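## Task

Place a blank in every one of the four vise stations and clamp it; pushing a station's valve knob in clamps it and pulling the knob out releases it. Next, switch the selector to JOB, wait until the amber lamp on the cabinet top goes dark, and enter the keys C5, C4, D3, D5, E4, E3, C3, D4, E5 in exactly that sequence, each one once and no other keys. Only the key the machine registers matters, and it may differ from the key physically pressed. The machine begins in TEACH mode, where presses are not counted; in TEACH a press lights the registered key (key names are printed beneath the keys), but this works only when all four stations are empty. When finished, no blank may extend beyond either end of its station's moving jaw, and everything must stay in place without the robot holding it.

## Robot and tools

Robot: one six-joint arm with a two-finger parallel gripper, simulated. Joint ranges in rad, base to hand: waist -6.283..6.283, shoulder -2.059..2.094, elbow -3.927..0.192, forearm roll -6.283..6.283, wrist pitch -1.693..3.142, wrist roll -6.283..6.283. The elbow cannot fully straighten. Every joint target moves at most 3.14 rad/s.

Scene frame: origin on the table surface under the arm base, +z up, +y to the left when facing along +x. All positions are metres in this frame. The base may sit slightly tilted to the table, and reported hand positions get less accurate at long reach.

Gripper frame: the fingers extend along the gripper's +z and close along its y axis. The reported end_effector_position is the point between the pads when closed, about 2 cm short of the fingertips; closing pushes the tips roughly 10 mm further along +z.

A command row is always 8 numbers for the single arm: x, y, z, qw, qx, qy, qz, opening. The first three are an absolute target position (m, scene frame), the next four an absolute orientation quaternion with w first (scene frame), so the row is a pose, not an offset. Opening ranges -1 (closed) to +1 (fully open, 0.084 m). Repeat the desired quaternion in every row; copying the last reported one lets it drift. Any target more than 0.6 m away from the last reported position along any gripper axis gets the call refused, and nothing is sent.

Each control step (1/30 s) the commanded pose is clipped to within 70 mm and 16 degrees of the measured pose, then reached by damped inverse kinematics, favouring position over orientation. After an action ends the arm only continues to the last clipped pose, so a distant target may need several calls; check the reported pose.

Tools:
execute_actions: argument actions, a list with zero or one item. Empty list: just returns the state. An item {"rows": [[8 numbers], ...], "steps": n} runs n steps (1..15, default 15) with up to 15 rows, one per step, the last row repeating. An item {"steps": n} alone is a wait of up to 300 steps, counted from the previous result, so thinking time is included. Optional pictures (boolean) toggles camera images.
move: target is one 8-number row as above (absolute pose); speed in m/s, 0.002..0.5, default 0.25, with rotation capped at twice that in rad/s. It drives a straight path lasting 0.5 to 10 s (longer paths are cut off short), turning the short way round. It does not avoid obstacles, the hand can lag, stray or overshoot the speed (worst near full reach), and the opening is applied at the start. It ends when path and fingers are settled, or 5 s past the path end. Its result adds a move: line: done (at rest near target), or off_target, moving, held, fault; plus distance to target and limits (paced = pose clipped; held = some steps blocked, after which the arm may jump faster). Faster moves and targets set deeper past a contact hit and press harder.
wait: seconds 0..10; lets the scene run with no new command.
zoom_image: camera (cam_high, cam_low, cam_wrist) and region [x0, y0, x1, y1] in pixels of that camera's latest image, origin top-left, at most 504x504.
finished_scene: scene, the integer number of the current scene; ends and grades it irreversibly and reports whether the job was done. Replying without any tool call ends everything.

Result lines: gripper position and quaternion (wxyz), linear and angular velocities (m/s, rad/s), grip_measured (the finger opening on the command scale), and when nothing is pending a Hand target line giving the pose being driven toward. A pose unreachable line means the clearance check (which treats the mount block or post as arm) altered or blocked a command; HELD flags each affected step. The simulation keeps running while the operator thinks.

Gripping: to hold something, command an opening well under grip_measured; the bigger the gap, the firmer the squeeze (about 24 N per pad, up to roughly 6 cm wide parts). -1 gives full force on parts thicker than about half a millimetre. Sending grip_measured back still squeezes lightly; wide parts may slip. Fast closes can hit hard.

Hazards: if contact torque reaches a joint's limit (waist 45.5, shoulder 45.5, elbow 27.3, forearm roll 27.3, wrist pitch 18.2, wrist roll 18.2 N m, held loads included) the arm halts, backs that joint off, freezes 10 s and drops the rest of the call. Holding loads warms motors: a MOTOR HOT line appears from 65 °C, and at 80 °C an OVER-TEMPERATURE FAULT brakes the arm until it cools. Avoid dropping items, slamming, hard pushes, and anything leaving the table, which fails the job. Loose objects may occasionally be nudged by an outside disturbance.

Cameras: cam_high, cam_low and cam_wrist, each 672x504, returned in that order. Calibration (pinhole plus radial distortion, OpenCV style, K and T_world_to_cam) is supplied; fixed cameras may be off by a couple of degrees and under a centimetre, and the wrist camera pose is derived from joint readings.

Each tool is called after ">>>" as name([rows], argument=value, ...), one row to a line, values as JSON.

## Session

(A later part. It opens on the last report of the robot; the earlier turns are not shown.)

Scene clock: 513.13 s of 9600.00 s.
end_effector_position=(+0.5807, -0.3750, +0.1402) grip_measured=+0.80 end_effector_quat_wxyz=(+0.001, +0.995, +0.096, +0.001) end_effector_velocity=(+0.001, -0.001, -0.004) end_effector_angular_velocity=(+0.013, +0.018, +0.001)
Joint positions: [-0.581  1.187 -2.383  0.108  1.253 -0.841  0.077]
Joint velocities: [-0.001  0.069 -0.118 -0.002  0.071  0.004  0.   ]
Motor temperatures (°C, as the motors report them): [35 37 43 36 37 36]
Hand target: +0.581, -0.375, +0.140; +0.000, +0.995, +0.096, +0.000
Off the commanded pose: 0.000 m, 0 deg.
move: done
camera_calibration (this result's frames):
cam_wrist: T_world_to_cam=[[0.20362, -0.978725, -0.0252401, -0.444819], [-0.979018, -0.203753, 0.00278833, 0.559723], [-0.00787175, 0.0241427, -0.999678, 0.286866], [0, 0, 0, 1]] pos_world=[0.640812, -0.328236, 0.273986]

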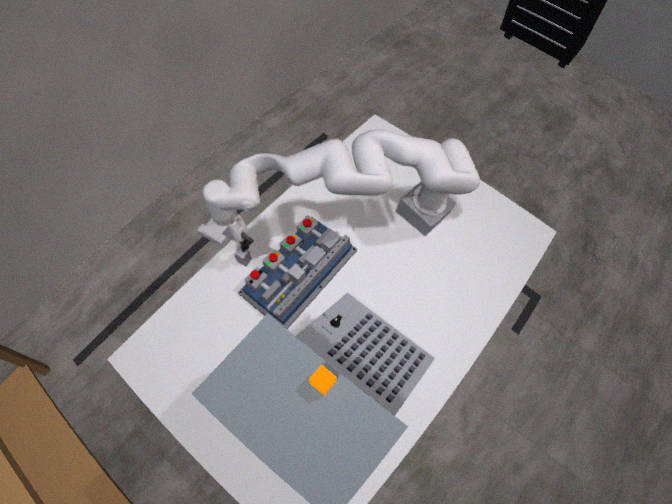

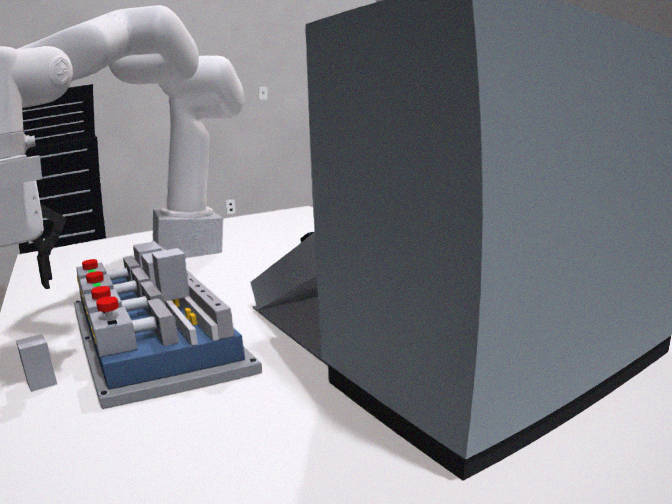

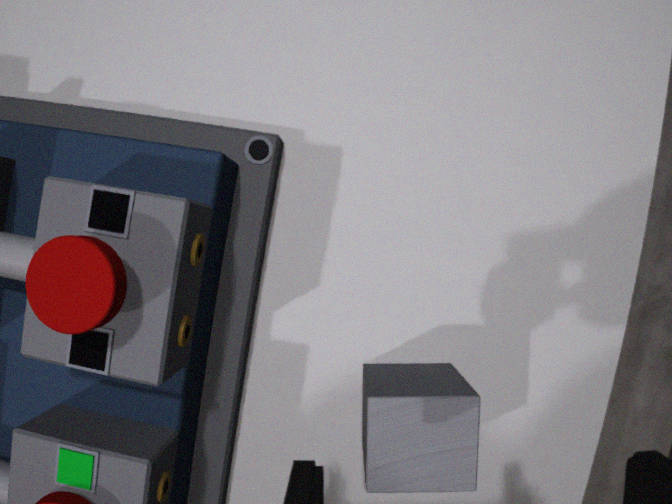

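>>> move(target=[0.580,-0.371,0.075,0,0.995,0.096,0,0.6], speed=0.05)

>>> execute_actions([
  {"rows":[[0.58,-0.371,0.075,0,0.995,0.096,0,0.4],[0.58,-0.371,0.075,0,0.995,0.096,0,0.3],[0.58,-0.371,0.075,0,0.995,0.096,0,0.2],[0.58,-0.371,0.075,0,0.995,0.096,0,0.1],[0.58,-0.371,0.075,0,0.995,0.096,0,0.0],[0.58,-0.371,0.075,0,0.995,0.096,0,-0.1],[0.58,-0.371,0.075,0,0.995,0.096,0,-0.2],[0.58,-0.371,0.075,0,0.995,0.096,0,-0.3],[0.58,-0.371,0.075,0,0.995,0.096,0,-0.4],[0.58,-0.371,0.075,0,0.995,0.096,0,-0.5]],"steps":15},
], pictures=false)

>>> move(target=[0.58,-0.36,0.225,0,0.995,0.096,0,-0.5], speed=0.08)

>>> move(target=[0.615,-0.159,0.20,0,1,0,0,-0.5], speed=0.1)

>>> move(target=[0.615,-0.159,0.15,0,1,0,0,-0.5], speed=0.03)

Scene clock: 518.87 s of 9600.00 s.
end_effector_position=(+0.5800, -0.3710, +0.0757) grip_measured=+0.59 end_effector_quat_wxyz=(+0.000, +0.995, +0.096, +0.000) end_effector_velocity=(+0.003, -0.001, +0.002) end_effector_angular_velocity=(-0.005, -0.008, +0.001)
Joint positions: [-0.565  1.26  -2.331  0.114  1.13  -0.841  0.069]
Joint velocities: [ 0.     0.002 -0.006  0.    -0.006 -0.    -0.   ]
Motor temperatures (°C, as the motors report them): [35 37 43 36 37 36]
Hand target: +0.580, -0.371, +0.075; +0.000, +0.995, +0.096, -0.000
Off the commanded pose: 0.001 m, 0 deg.
After step 90, 1.10 s passed at rest.
move: done
camera_calibration (this result's frames):
cam_wrist: T_world_to_cam=[[0.203337, -0.978744, -0.0267354, -0.442126], [-0.979059, -0.203525, 0.00449318, 0.560003], [-0.009839, 0.0252619, -0.999632, 0.223751], [0, 0, 0, 1]] pos_world=[0.640379, -0.324406, 0.209332]

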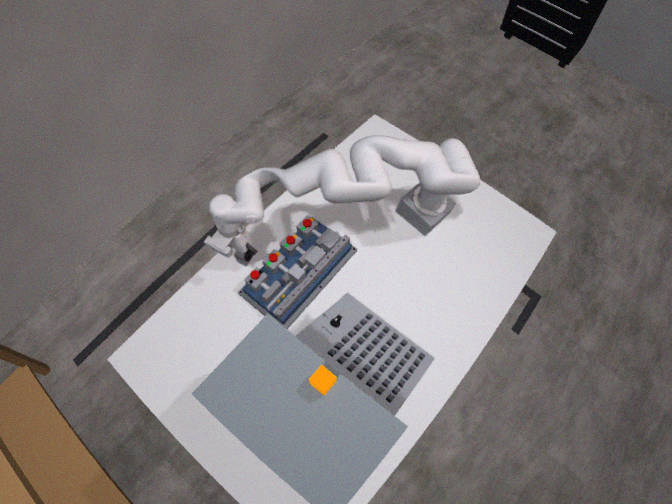

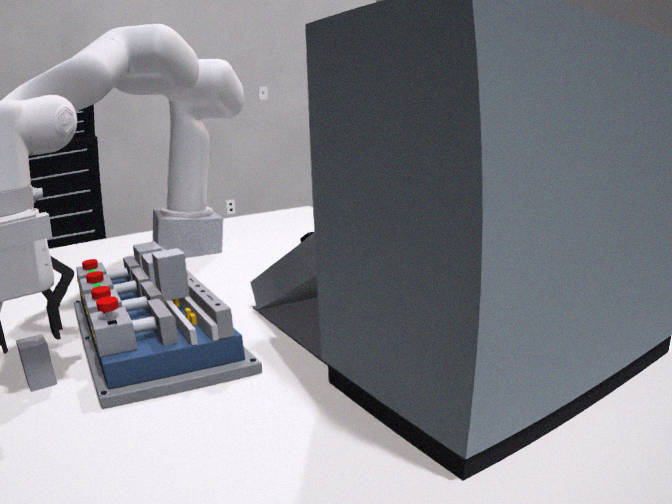

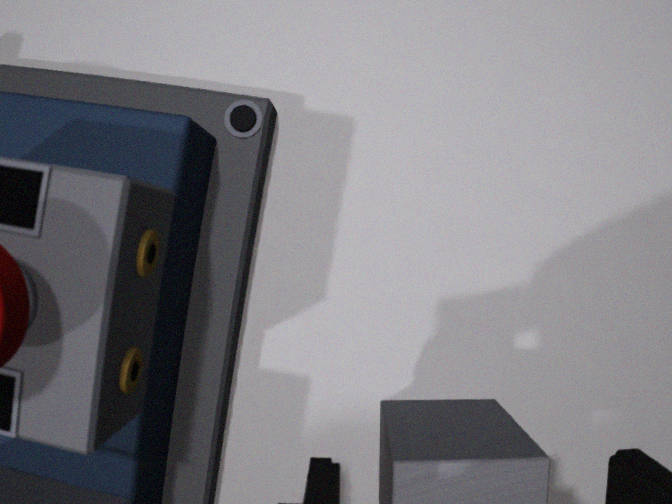

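Scene clock: 519.37 s of 9600.00 s.
end_effector_position=(+0.5800, -0.3710, +0.0751) grip_measured=-0.10 end_effector_quat_wxyz=(+0.000, +0.995, +0.096, +0.000) end_effector_velocity=(+0.000, -0.000, -0.000) end_effector_angular_velocity=(-0.000, -0.000, -0.001)
Joint positions: [-0.565  1.262 -2.333  0.114  1.131 -0.841  0.04 ]
Joint velocities: [-0.     0.    -0.    -0.    -0.     0.001  0.   ]
Motor temperatures (°C, as the motors report them): [35 37 43 36 37 36]
Hand target: +0.580, -0.371, +0.075; +0.000, +0.995, +0.096, -0.000
Off the commanded pose: 0.000 m, 0 deg.
Steps of this call (steps 1 to 15: all 15 steps of this action). Readings (end_effector_position):
1: (+0.5801, -0.3711, +0.0757)
2: (+0.5801, -0.3711, +0.0757)
4: (+0.5801, -0.3711, +0.0754)
8: (+0.5800, -0.3710, +0.0751)
15: the state above

Scene clock: 521.87 s of 9600.00 s.
end_effector_position=(+0.5801, -0.3601, +0.2239) grip_measured=-0.10 end_effector_quat_wxyz=(-0.000, +0.995, +0.096, -0.000) end_effector_velocity=(-0.001, +0.001, +0.001) end_effector_angular_velocity=(+0.004, +0.006, -0.001)
Joint positions: [-0.578  1.085 -2.442  0.104  1.417 -0.821  0.04 ]
Joint velocities: [-0.     0.012 -0.027 -0.     0.022  0.002  0.   ]
Motor temperatures (°C, as the motors report them): [35 37 43 36 37 36]
Hand target: +0.580, -0.360, +0.225; -0.000, +0.995, +0.096, +0.000
Off the commanded pose: 0.001 m, 0 deg.
move: done
camera_calibration (this result's frames):
cam_wrist: T_world_to_cam=[[0.203734, -0.978622, -0.0281267, -0.427337], [-0.978965, -0.20396, 0.00535866, 0.561265], [-0.0109808, 0.0264433, -0.99959, 0.372752], [0, 0, 0, 1]] pos_world=[0.640615, -0.313583, 0.357572]

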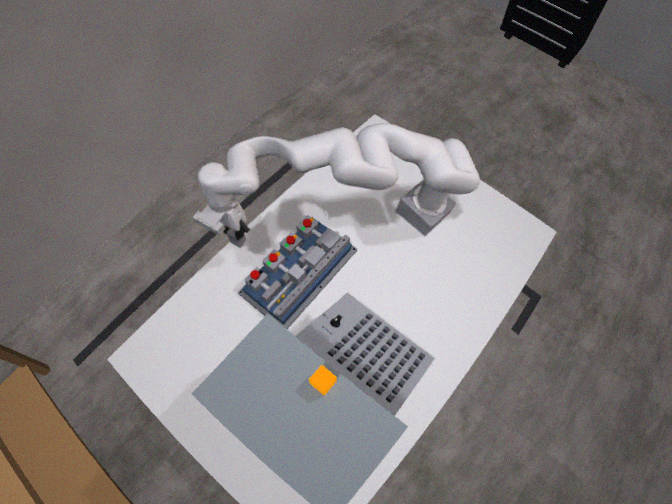

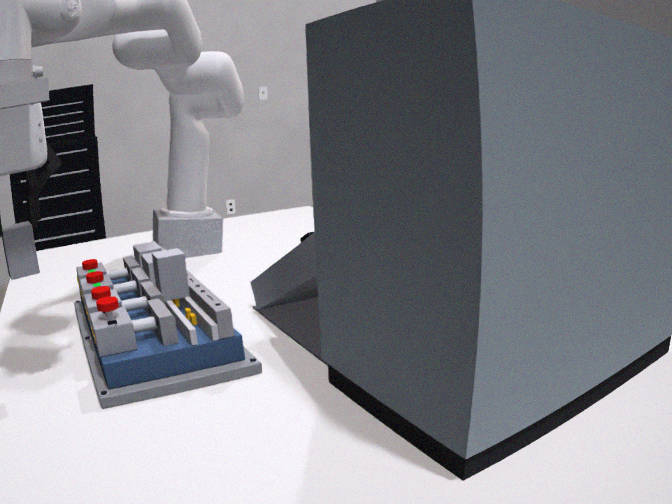

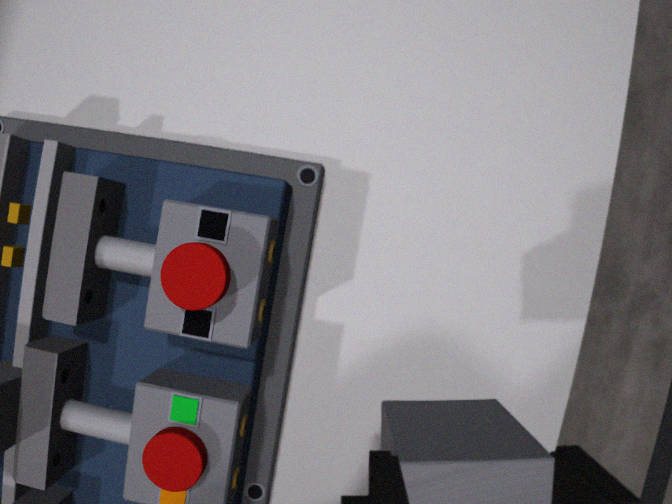

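Scene clock: 524.33 s of 9600.00 s.
end_effector_position=(+0.6150, -0.1597, +0.2001) grip_measured=-0.10 end_effector_quat_wxyz=(+0.000, +1.000, -0.000, -0.000) end_effector_velocity=(+0.000, +0.003, -0.000) end_effector_angular_velocity=(-0.000, +0.001, -0.002)
Joint positions: [-0.281  0.725 -1.811  0.127  1.115 -0.369  0.04 ]
Joint velocities: [ 0.006 -0.003  0.004 -0.    -0.002  0.008  0.   ]
Motor temperatures (°C, as the motors report them): [35 37 43 36 37 36]
Hand target: +0.615, -0.159, +0.200; +0.000, +1.000, -0.000, -0.000
Off the commanded pose: 0.001 m, 0 deg.
move: done
camera_calibration (this result's frames):
cam_wrist: T_world_to_cam=[[0.0121078, -0.999569, -0.0267282, -0.124823], [-0.999909, -0.0122605, 0.00555827, 0.679896], [-0.00588358, 0.0266584, -0.999627, 0.340974], [0, 0, 0, 1]] pos_world=[0.683352, -0.125523, 0.333731]

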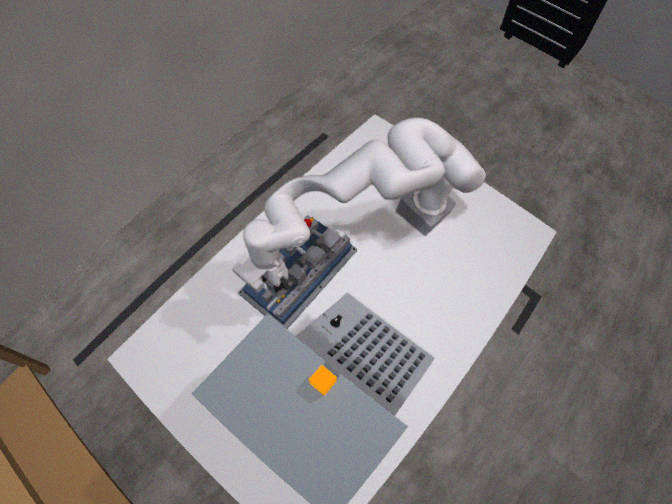

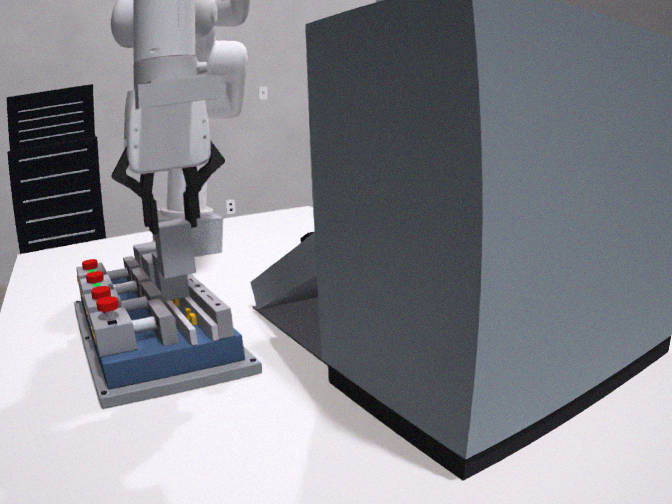

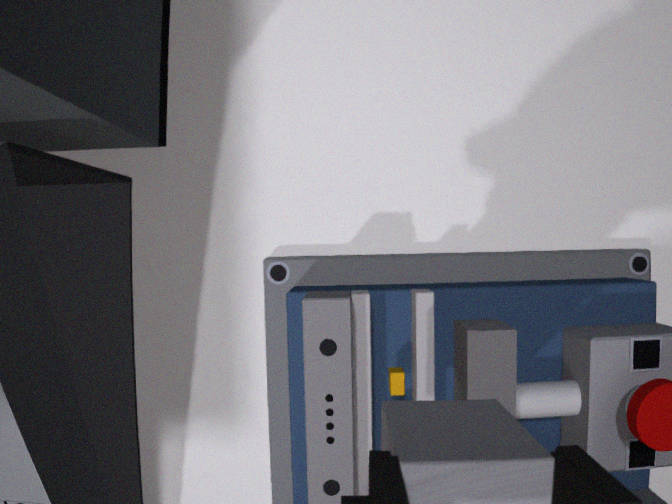

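Scene clock: 526.37 s of 9600.00 s.
end_effector_position=(+0.6142, -0.1585, +0.1492) grip_measured=-0.10 end_effector_quat_wxyz=(-0.000, +1.000, +0.000, -0.001) end_effector_velocity=(+0.001, -0.000, +0.001) end_effector_angular_velocity=(-0.001, -0.002, -0.000)
Joint positions: [-0.268  0.784 -1.761  0.137  1.008 -0.375  0.04 ]
Joint velocities: [-0.    -0.    -0.001 -0.    -0.002 -0.    -0.   ]
Motor temperatures (°C, as the motors report them): [35 37 43 36 37 36]
Hand target: +0.615, -0.159, +0.150; +0.000, +1.000, -0.000, -0.000
Off the commanded pose: 0.001 m, 0 deg.
move: done
camera_calibration (this result's frames):
cam_wrist: T_world_to_cam=[[0.0125953, -0.999522, -0.0282472, -0.124971], [-0.999891, -0.0128072, 0.00733134, 0.679024], [-0.0076896, 0.0281518, -0.999574, 0.291383], [0, 0, 0, 1]] pos_world=[0.682765, -0.124418, 0.282751]

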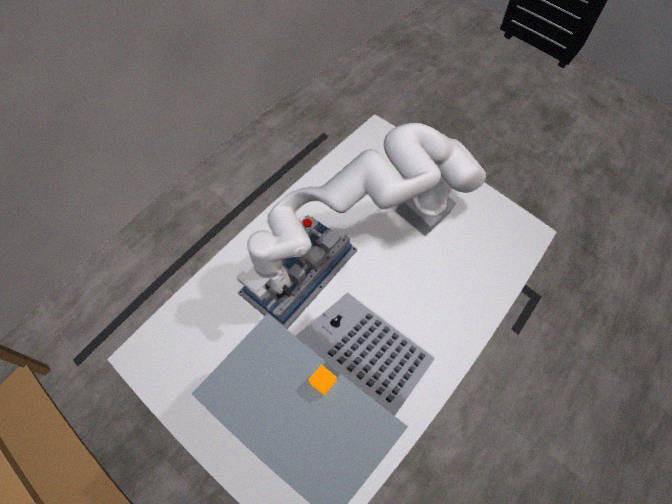

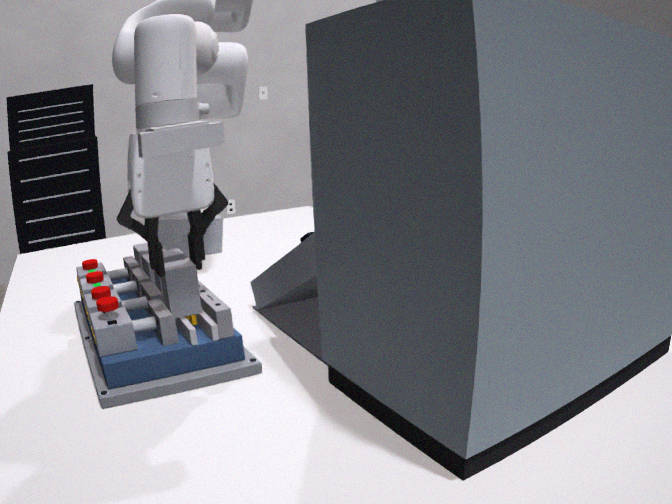

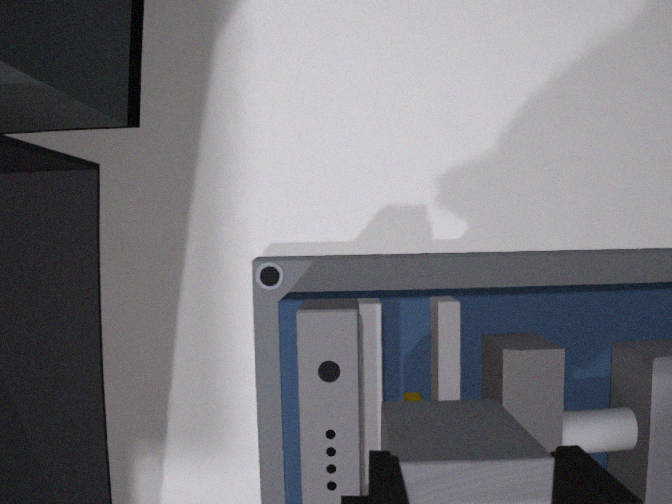

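>>> move(target=[0.616,-0.159,0.138,0,1,0,0,-0.5], speed=0.01)

Scene clock: 532.77 s of 9600.00 s.
end_effector_position=(+0.6186, -0.1598, +0.1432) grip_measured=-0.10 end_effector_quat_wxyz=(+0.002, +1.000, +0.000, +0.005) end_effector_velocity=(-0.001, +0.001, -0.001) end_effector_angular_velocity=(-0.001, -0.000, +0.001)
Joint positions: [-0.267  0.799 -1.766  0.138  0.985 -0.376  0.04 ]
Joint velocities: [ 0.001 -0.005  0.01   0.    -0.006 -0.001  0.   ]
Motor temperatures (°C, as the motors report them): [35 37 44 36 37 36]
Hand target: +0.616, -0.159, +0.138; +0.000, +1.000, -0.000, -0.000
Off the commanded pose: 0.006 m, 1 deg.
After step 90, 1.97 s passed at rest.
move: off_target
camera_calibration (this result's frames):
cam_wrist: T_world_to_cam=[[0.0132208, -0.999628, -0.0238487, -0.127556], [-0.999903, -0.013111, -0.00475185, 0.685146], [0.0044374, 0.0239092, -0.999704, 0.277318], [0, 0, 0, 1]] pos_world=[0.685535, -0.125156, 0.277449]

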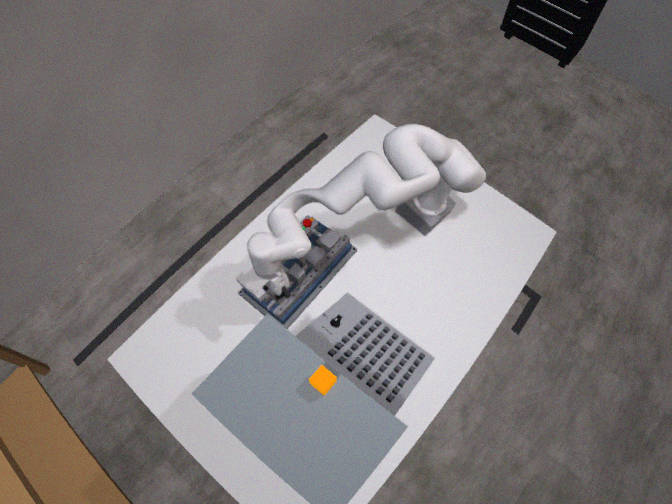

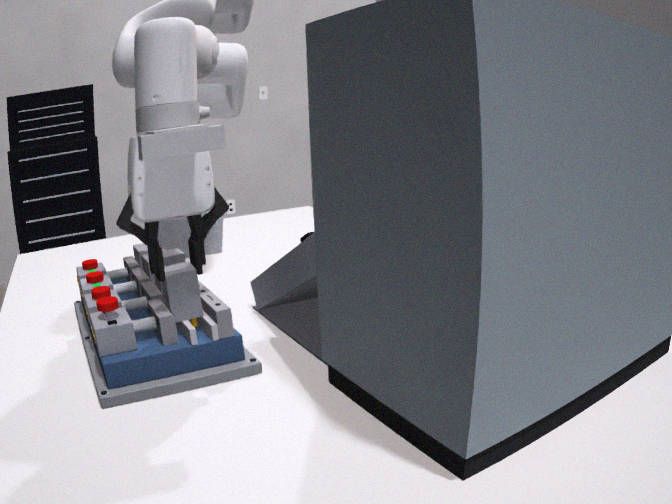

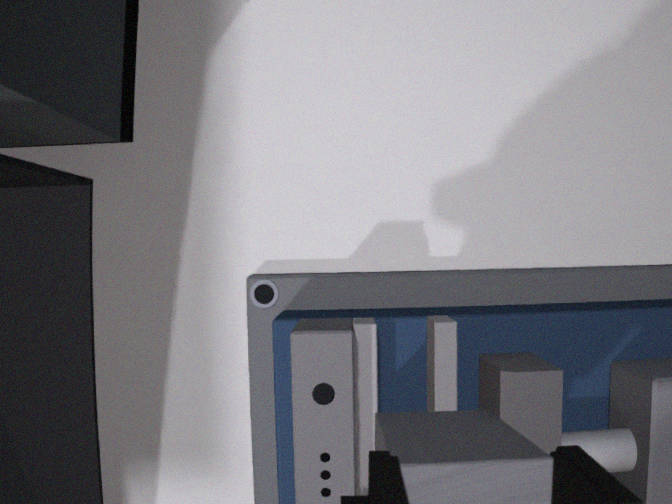

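>>> zoom_image(camera="cam_low", region=[60,230,300,410])

Region (60, 230, 300, 410) of cam_low's 672x504 image, scaled by 2.100, with more detail than that image has; it fills the top 378 rows of this view, and the rest is white.

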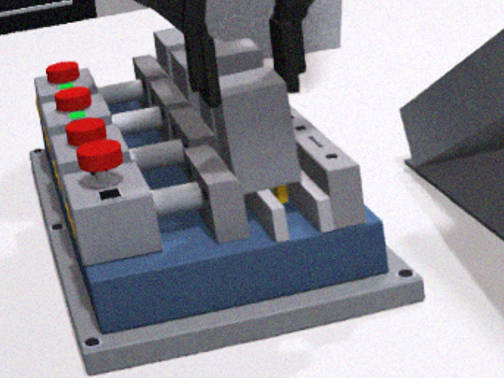

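>>> move(target=[0.611,-0.159,0.155,0,1,0,0,-0.5], speed=0.02)

>>> move(target=[0.611,-0.159,0.137,0,1,0,0,-0.5], speed=0.01)

Scene clock: 538.20 s of 9600.00 s.
end_effector_position=(+0.6108, -0.1590, +0.1544) grip_measured=-0.10 end_effector_quat_wxyz=(-0.000, +1.000, -0.000, -0.000) end_effector_velocity=(-0.000, +0.000, +0.002) end_effector_angular_velocity=(+0.000, -0.001, +0.001)
Joint positions: [-0.272  0.763 -1.74   0.137  1.007 -0.378  0.04 ]
Joint velocities: [ 0.    -0.004  0.001  0.     0.002 -0.     0.   ]
Motor temperatures (°C, as the motors report them): [35 37 43 36 37 36]
Hand target: +0.611, -0.159, +0.155; +0.000, +1.000, +0.000, +0.000
Off the commanded pose: 0.001 m, 0 deg.
After step 100, 1.03 s passed at rest.
move: done
camera_calibration (this result's frames):
cam_wrist: T_world_to_cam=[[0.0124492, -0.999543, -0.0275524, -0.125318], [-0.999904, -0.012613, 0.00577774, 0.675822], [-0.00612262, 0.0274779, -0.999604, 0.295475], [0, 0, 0, 1]] pos_world=[0.679126, -0.124855, 0.288]

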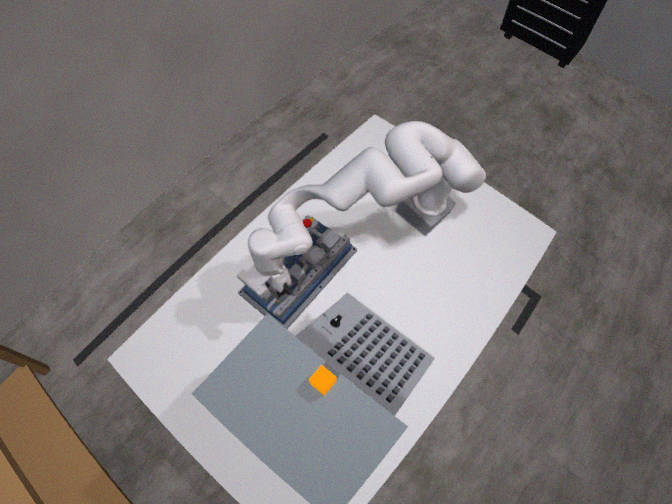

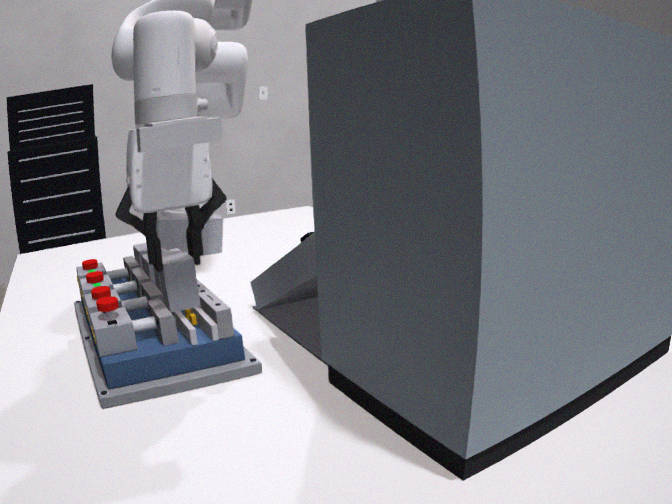

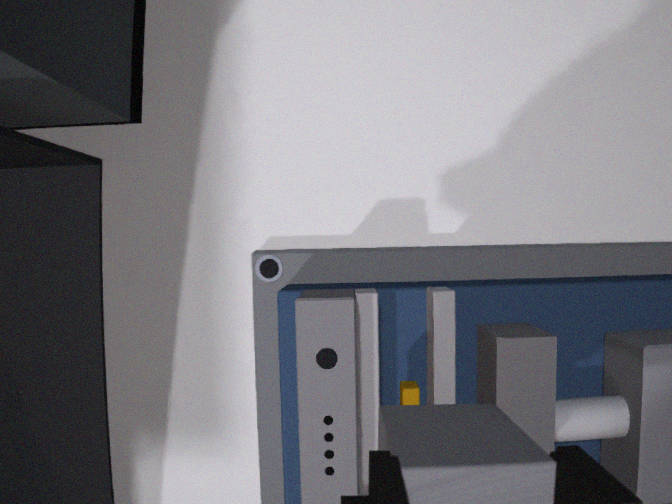

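Scene clock: 540.17 s of 9600.00 s.
end_effector_position=(+0.6134, -0.1589, +0.1415) grip_measured=-0.10 end_effector_quat_wxyz=(+0.001, +1.000, +0.001, +0.004) end_effector_velocity=(+0.001, +0.000, -0.003) end_effector_angular_velocity=(-0.001, -0.003, +0.000)
Joint positions: [-0.267  0.783 -1.734  0.14   0.971 -0.38   0.04 ]
Joint velocities: [ 0.001  0.006 -0.     0.001 -0.009 -0.     0.   ]
Motor temperatures (°C, as the motors report them): [35 37 43 36 37 36]
Hand target: +0.611, -0.159, +0.137; +0.000, +1.000, -0.000, -0.000
Off the commanded pose: 0.005 m, 0 deg.
move: off_target
camera_calibration (this result's frames):
cam_wrist: T_world_to_cam=[[0.0139055, -0.999589, -0.025078, -0.126851], [-0.9999, -0.0138347, -0.00299676, 0.679608], [0.00264859, 0.0251172, -0.999681, 0.276885], [0, 0, 0, 1]] pos_world=[0.680571, -0.124351, 0.275652]

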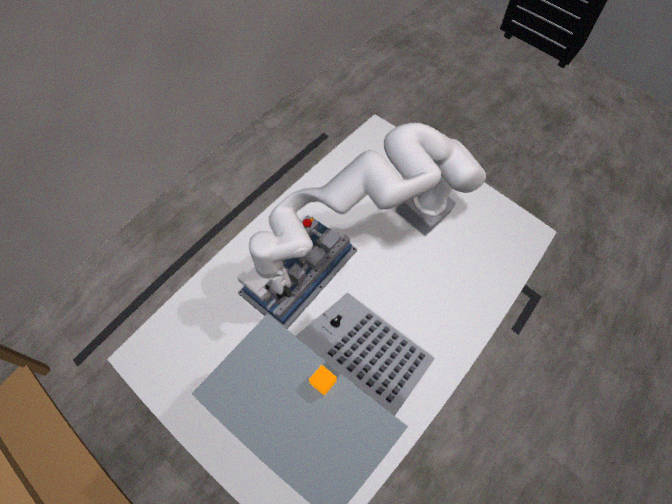

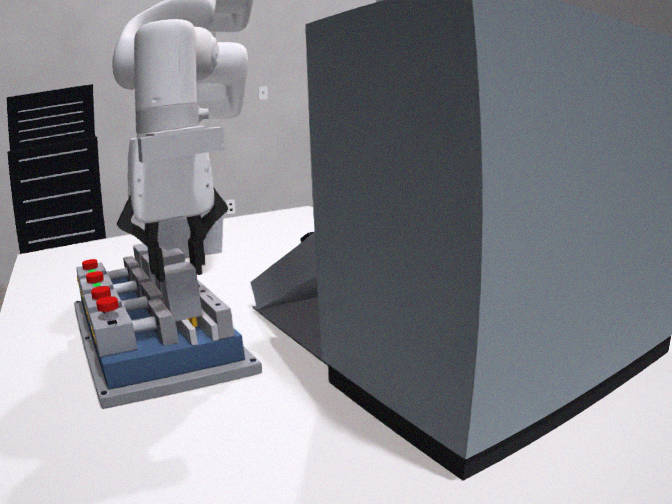

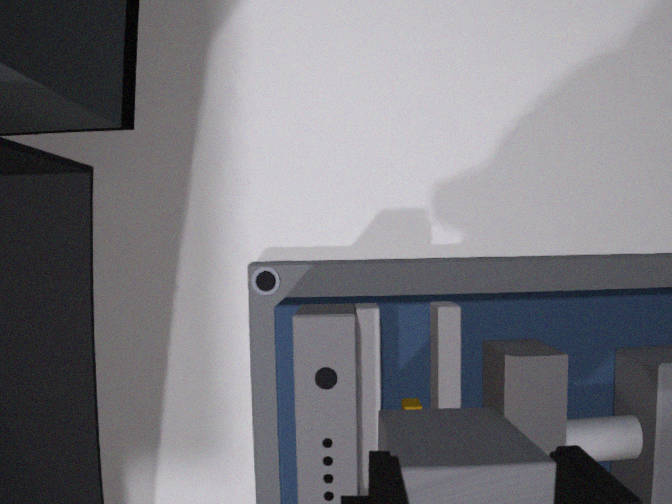

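>>> move(target=[0.609,-0.159,0.131,0,1,0,0,-0.5], speed=0.01)

>>> zoom_image(camera="cam_low", region=[60,230,300,410])

Scene clock: 545.93 s of 9600.00 s.
end_effector_position=(+0.6122, -0.1589, +0.1379) grip_measured=-0.10 end_effector_quat_wxyz=(+0.002, +1.000, +0.001, +0.006) end_effector_velocity=(+0.001, -0.000, +0.000) end_effector_angular_velocity=(-0.001, -0.003, +0.001)
Joint positions: [-0.267  0.781 -1.719  0.142  0.954 -0.382  0.04 ]
Joint velocities: [-0.     0.    -0.    -0.    -0.003 -0.001 -0.   ]
Motor temperatures (°C, as the motors report them): [35 37 43 36 37 36]
Hand target: +0.609, -0.159, +0.131; +0.000, +1.000, -0.000, -0.000
Off the commanded pose: 0.008 m, 1 deg.
After step 90, 1.53 s passed at rest.
move: off_target
camera_calibration (this result's frames):
cam_wrist: T_world_to_cam=[[0.0144101, -0.999617, -0.0236372, -0.127484], [-0.999876, -0.0142572, -0.00662463, 0.678805], [0.00628509, 0.0237297, -0.999699, 0.270833], [0, 0, 0, 1]] pos_world=[0.678856, -0.124185, 0.272235]

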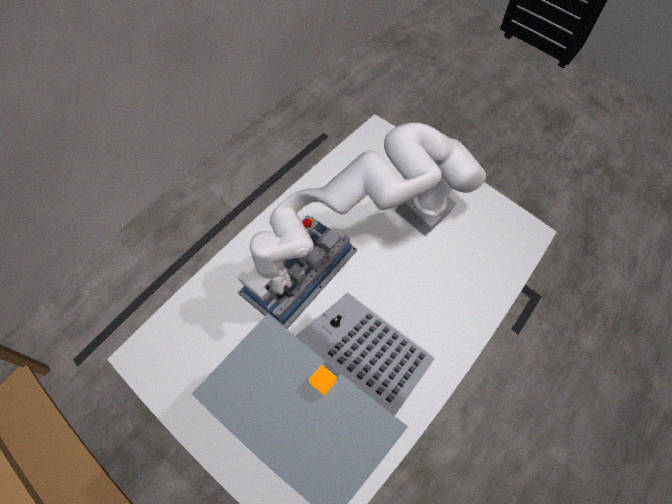

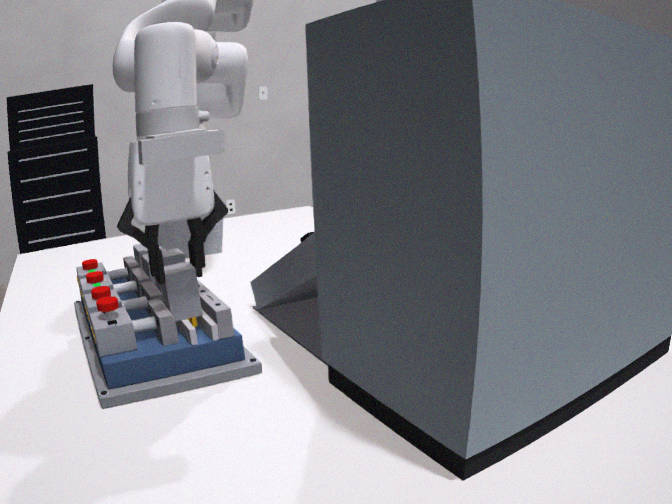

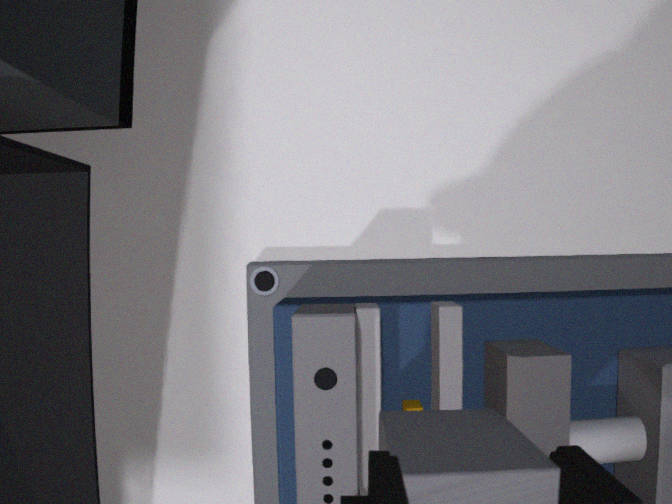

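Region (60, 230, 300, 410) of cam_low's 672x504 image, scaled by 2.100, with more detail than that image has; it fills the top 378 rows of this view, and the rest is white.

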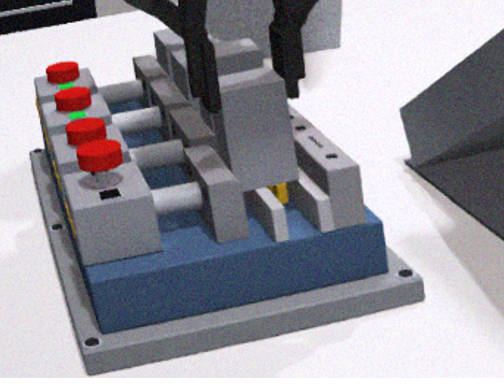

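>>> execute_actions([
  {"rows":[[0.612,-0.159,0.139,0,1,0,0,-0.3],[0.612,-0.159,0.139,0,1,0,0,-0.3],[0.612,-0.159,0.140,0,1,0,0,-0.15],[0.612,-0.159,0.140,0,1,0,0,-0.15],[0.612,-0.159,0.140,0,1,0,0,-0.05],[0.612,-0.159,0.140,0,1,0,0,-0.05],[0.612,-0.159,0.140,0,1,0,0,0.05],[0.612,-0.159,0.140,0,1,0,0,0.05],[0.612,-0.159,0.140,0,1,0,0,0.3]],"steps":15},
], pictures=false)

>>> move(target=[0.612,-0.159,0.2,0,1,0,0,0.3], speed=0.08)

>>> move(target=[0.618,-0.262,0.18,0,1,0,0,-1], speed=0.15)

Scene clock: 548.43 s of 9600.00 s.
end_effector_position=(+0.6106, -0.1596, +0.1383) grip_measured=+0.29 end_effector_quat_wxyz=(-0.000, +1.000, -0.001, -0.002) end_effector_velocity=(+0.023, +0.003, +0.032) end_effector_angular_velocity=(-0.017, -0.065, +0.012)
Joint positions: [-0.269  0.789 -1.736  0.138  0.979 -0.379  0.056]
Joint velocities: [ 0.008 -0.026 -0.039  0.005 -0.003  0.     0.   ]
Motor temperatures (°C, as the motors report them): [35 37 42 36 37 36]
Hand target: +0.612, -0.159, +0.140; +0.000, +1.000, +0.000, +0.000
Off the commanded pose: 0.002 m, 0 deg.
Steps of this call (steps 1 to 60: nothing new was sent; steps 61 to 75: all 15 steps of this action). Readings (end_effector_position):
61: (+0.6122, -0.1591, +0.1380)
62: (+0.6122, -0.1591, +0.1383)
64: (+0.6122, -0.1591, +0.1385)
68: (+0.6055, -0.1604, +0.1313)
75: the state above

Scene clock: 549.80 s of 9600.00 s.
end_effector_position=(+0.6119, -0.1590, +0.1990) grip_measured=+0.29 end_effector_quat_wxyz=(-0.000, +1.000, +0.000, -0.000) end_effector_velocity=(+0.000, -0.000, +0.003) end_effector_angular_velocity=(-0.000, -0.001, -0.000)
Joint positions: [-0.281  0.713 -1.788  0.129  1.105 -0.372  0.056]
Joint velocities: [-0.001 -0.002 -0.005 -0.     0.006  0.001  0.   ]
Motor temperatures (°C, as the motors report them): [35 37 42 36 37 36]
Hand target: +0.612, -0.159, +0.200; -0.000, +1.000, +0.000, +0.000
Off the commanded pose: 0.001 m, 0 deg.
move: done
camera_calibration (this result's frames):
cam_wrist: T_world_to_cam=[[0.0126453, -0.999534, -0.027767, -0.124162], [-0.999901, -0.0128111, 0.00580169, 0.676637], [-0.00615472, 0.0276909, -0.999598, 0.340177], [0, 0, 0, 1]] pos_world=[0.680234, -0.124856, 0.332667]

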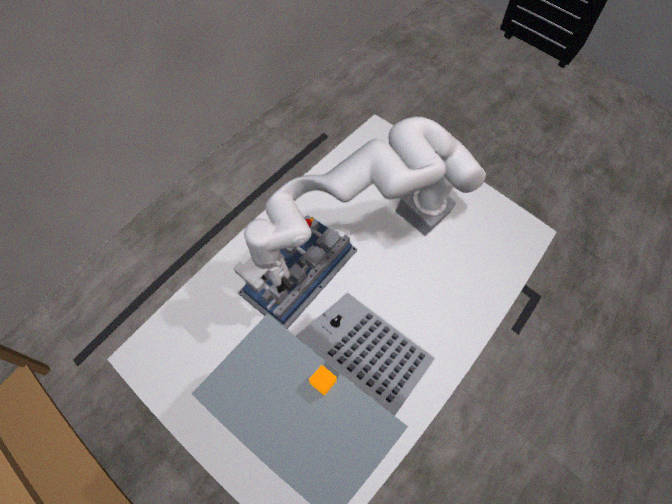

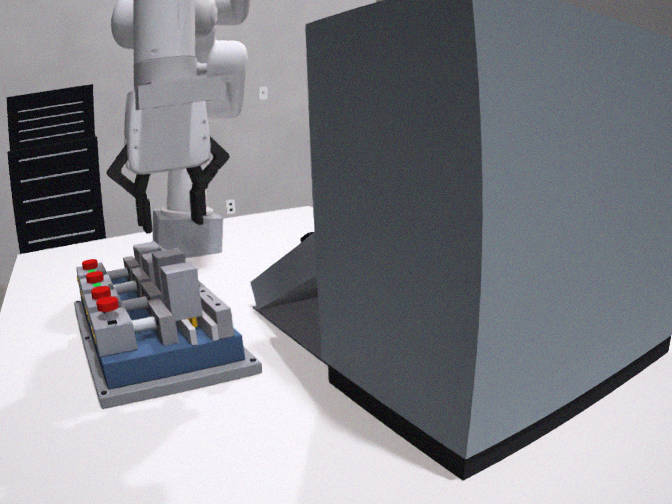

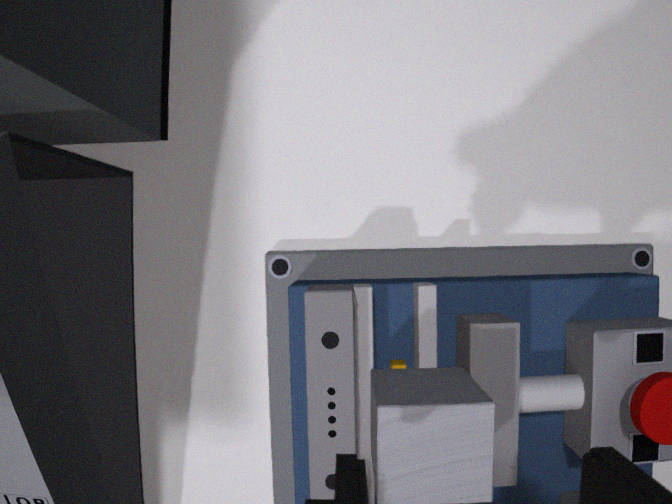

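Scene clock: 551.03 s of 9600.00 s.
end_effector_position=(+0.6179, -0.2615, +0.1802) grip_measured=-1.00 end_effector_quat_wxyz=(+0.000, +1.000, +0.000, +0.000) end_effector_velocity=(-0.001, -0.003, -0.002) end_effector_angular_velocity=(+0.003, +0.007, -0.001)
Joint positions: [-0.419  0.952 -2.113  0.119  1.203 -0.496  0.   ]
Joint velocities: [-0.004  0.016 -0.022 -0.001  0.014 -0.001  0.   ]
Motor temperatures (°C, as the motors report them): [35 37 43 36 37 36]
Hand target: +0.618, -0.262, +0.180; -0.000, +1.000, +0.000, +0.000
Off the commanded pose: 0.001 m, 0 deg.
move: done
camera_calibration (this result's frames):
cam_wrist: T_world_to_cam=[[0.0131265, -0.999544, -0.0272046, -0.227674], [-0.999905, -0.0132359, 0.00384293, 0.681731], [-0.00420125, 0.0271516, -0.999622, 0.322872], [0, 0, 0, 1]] pos_world=[0.686011, -0.227313, 0.313936]

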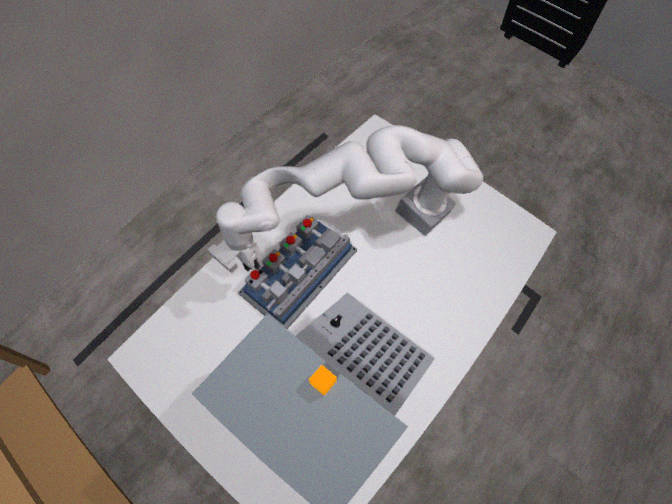

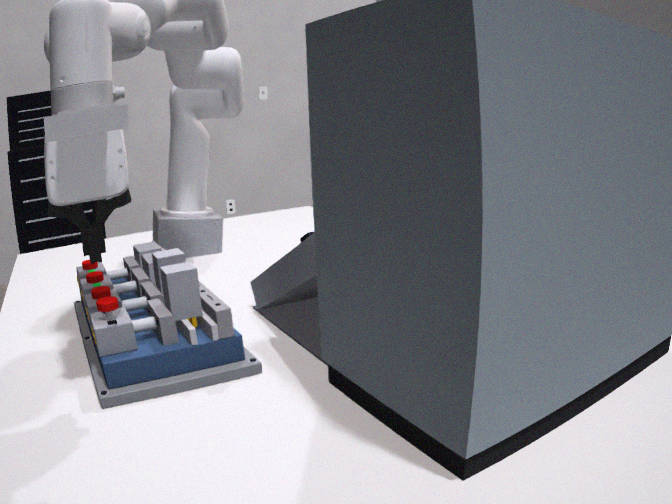

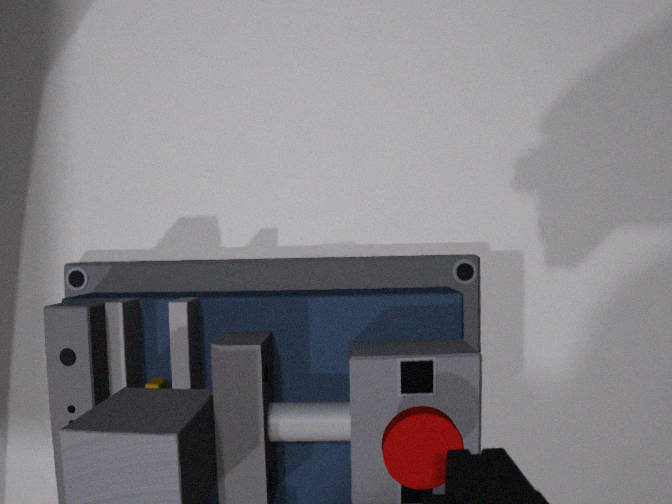

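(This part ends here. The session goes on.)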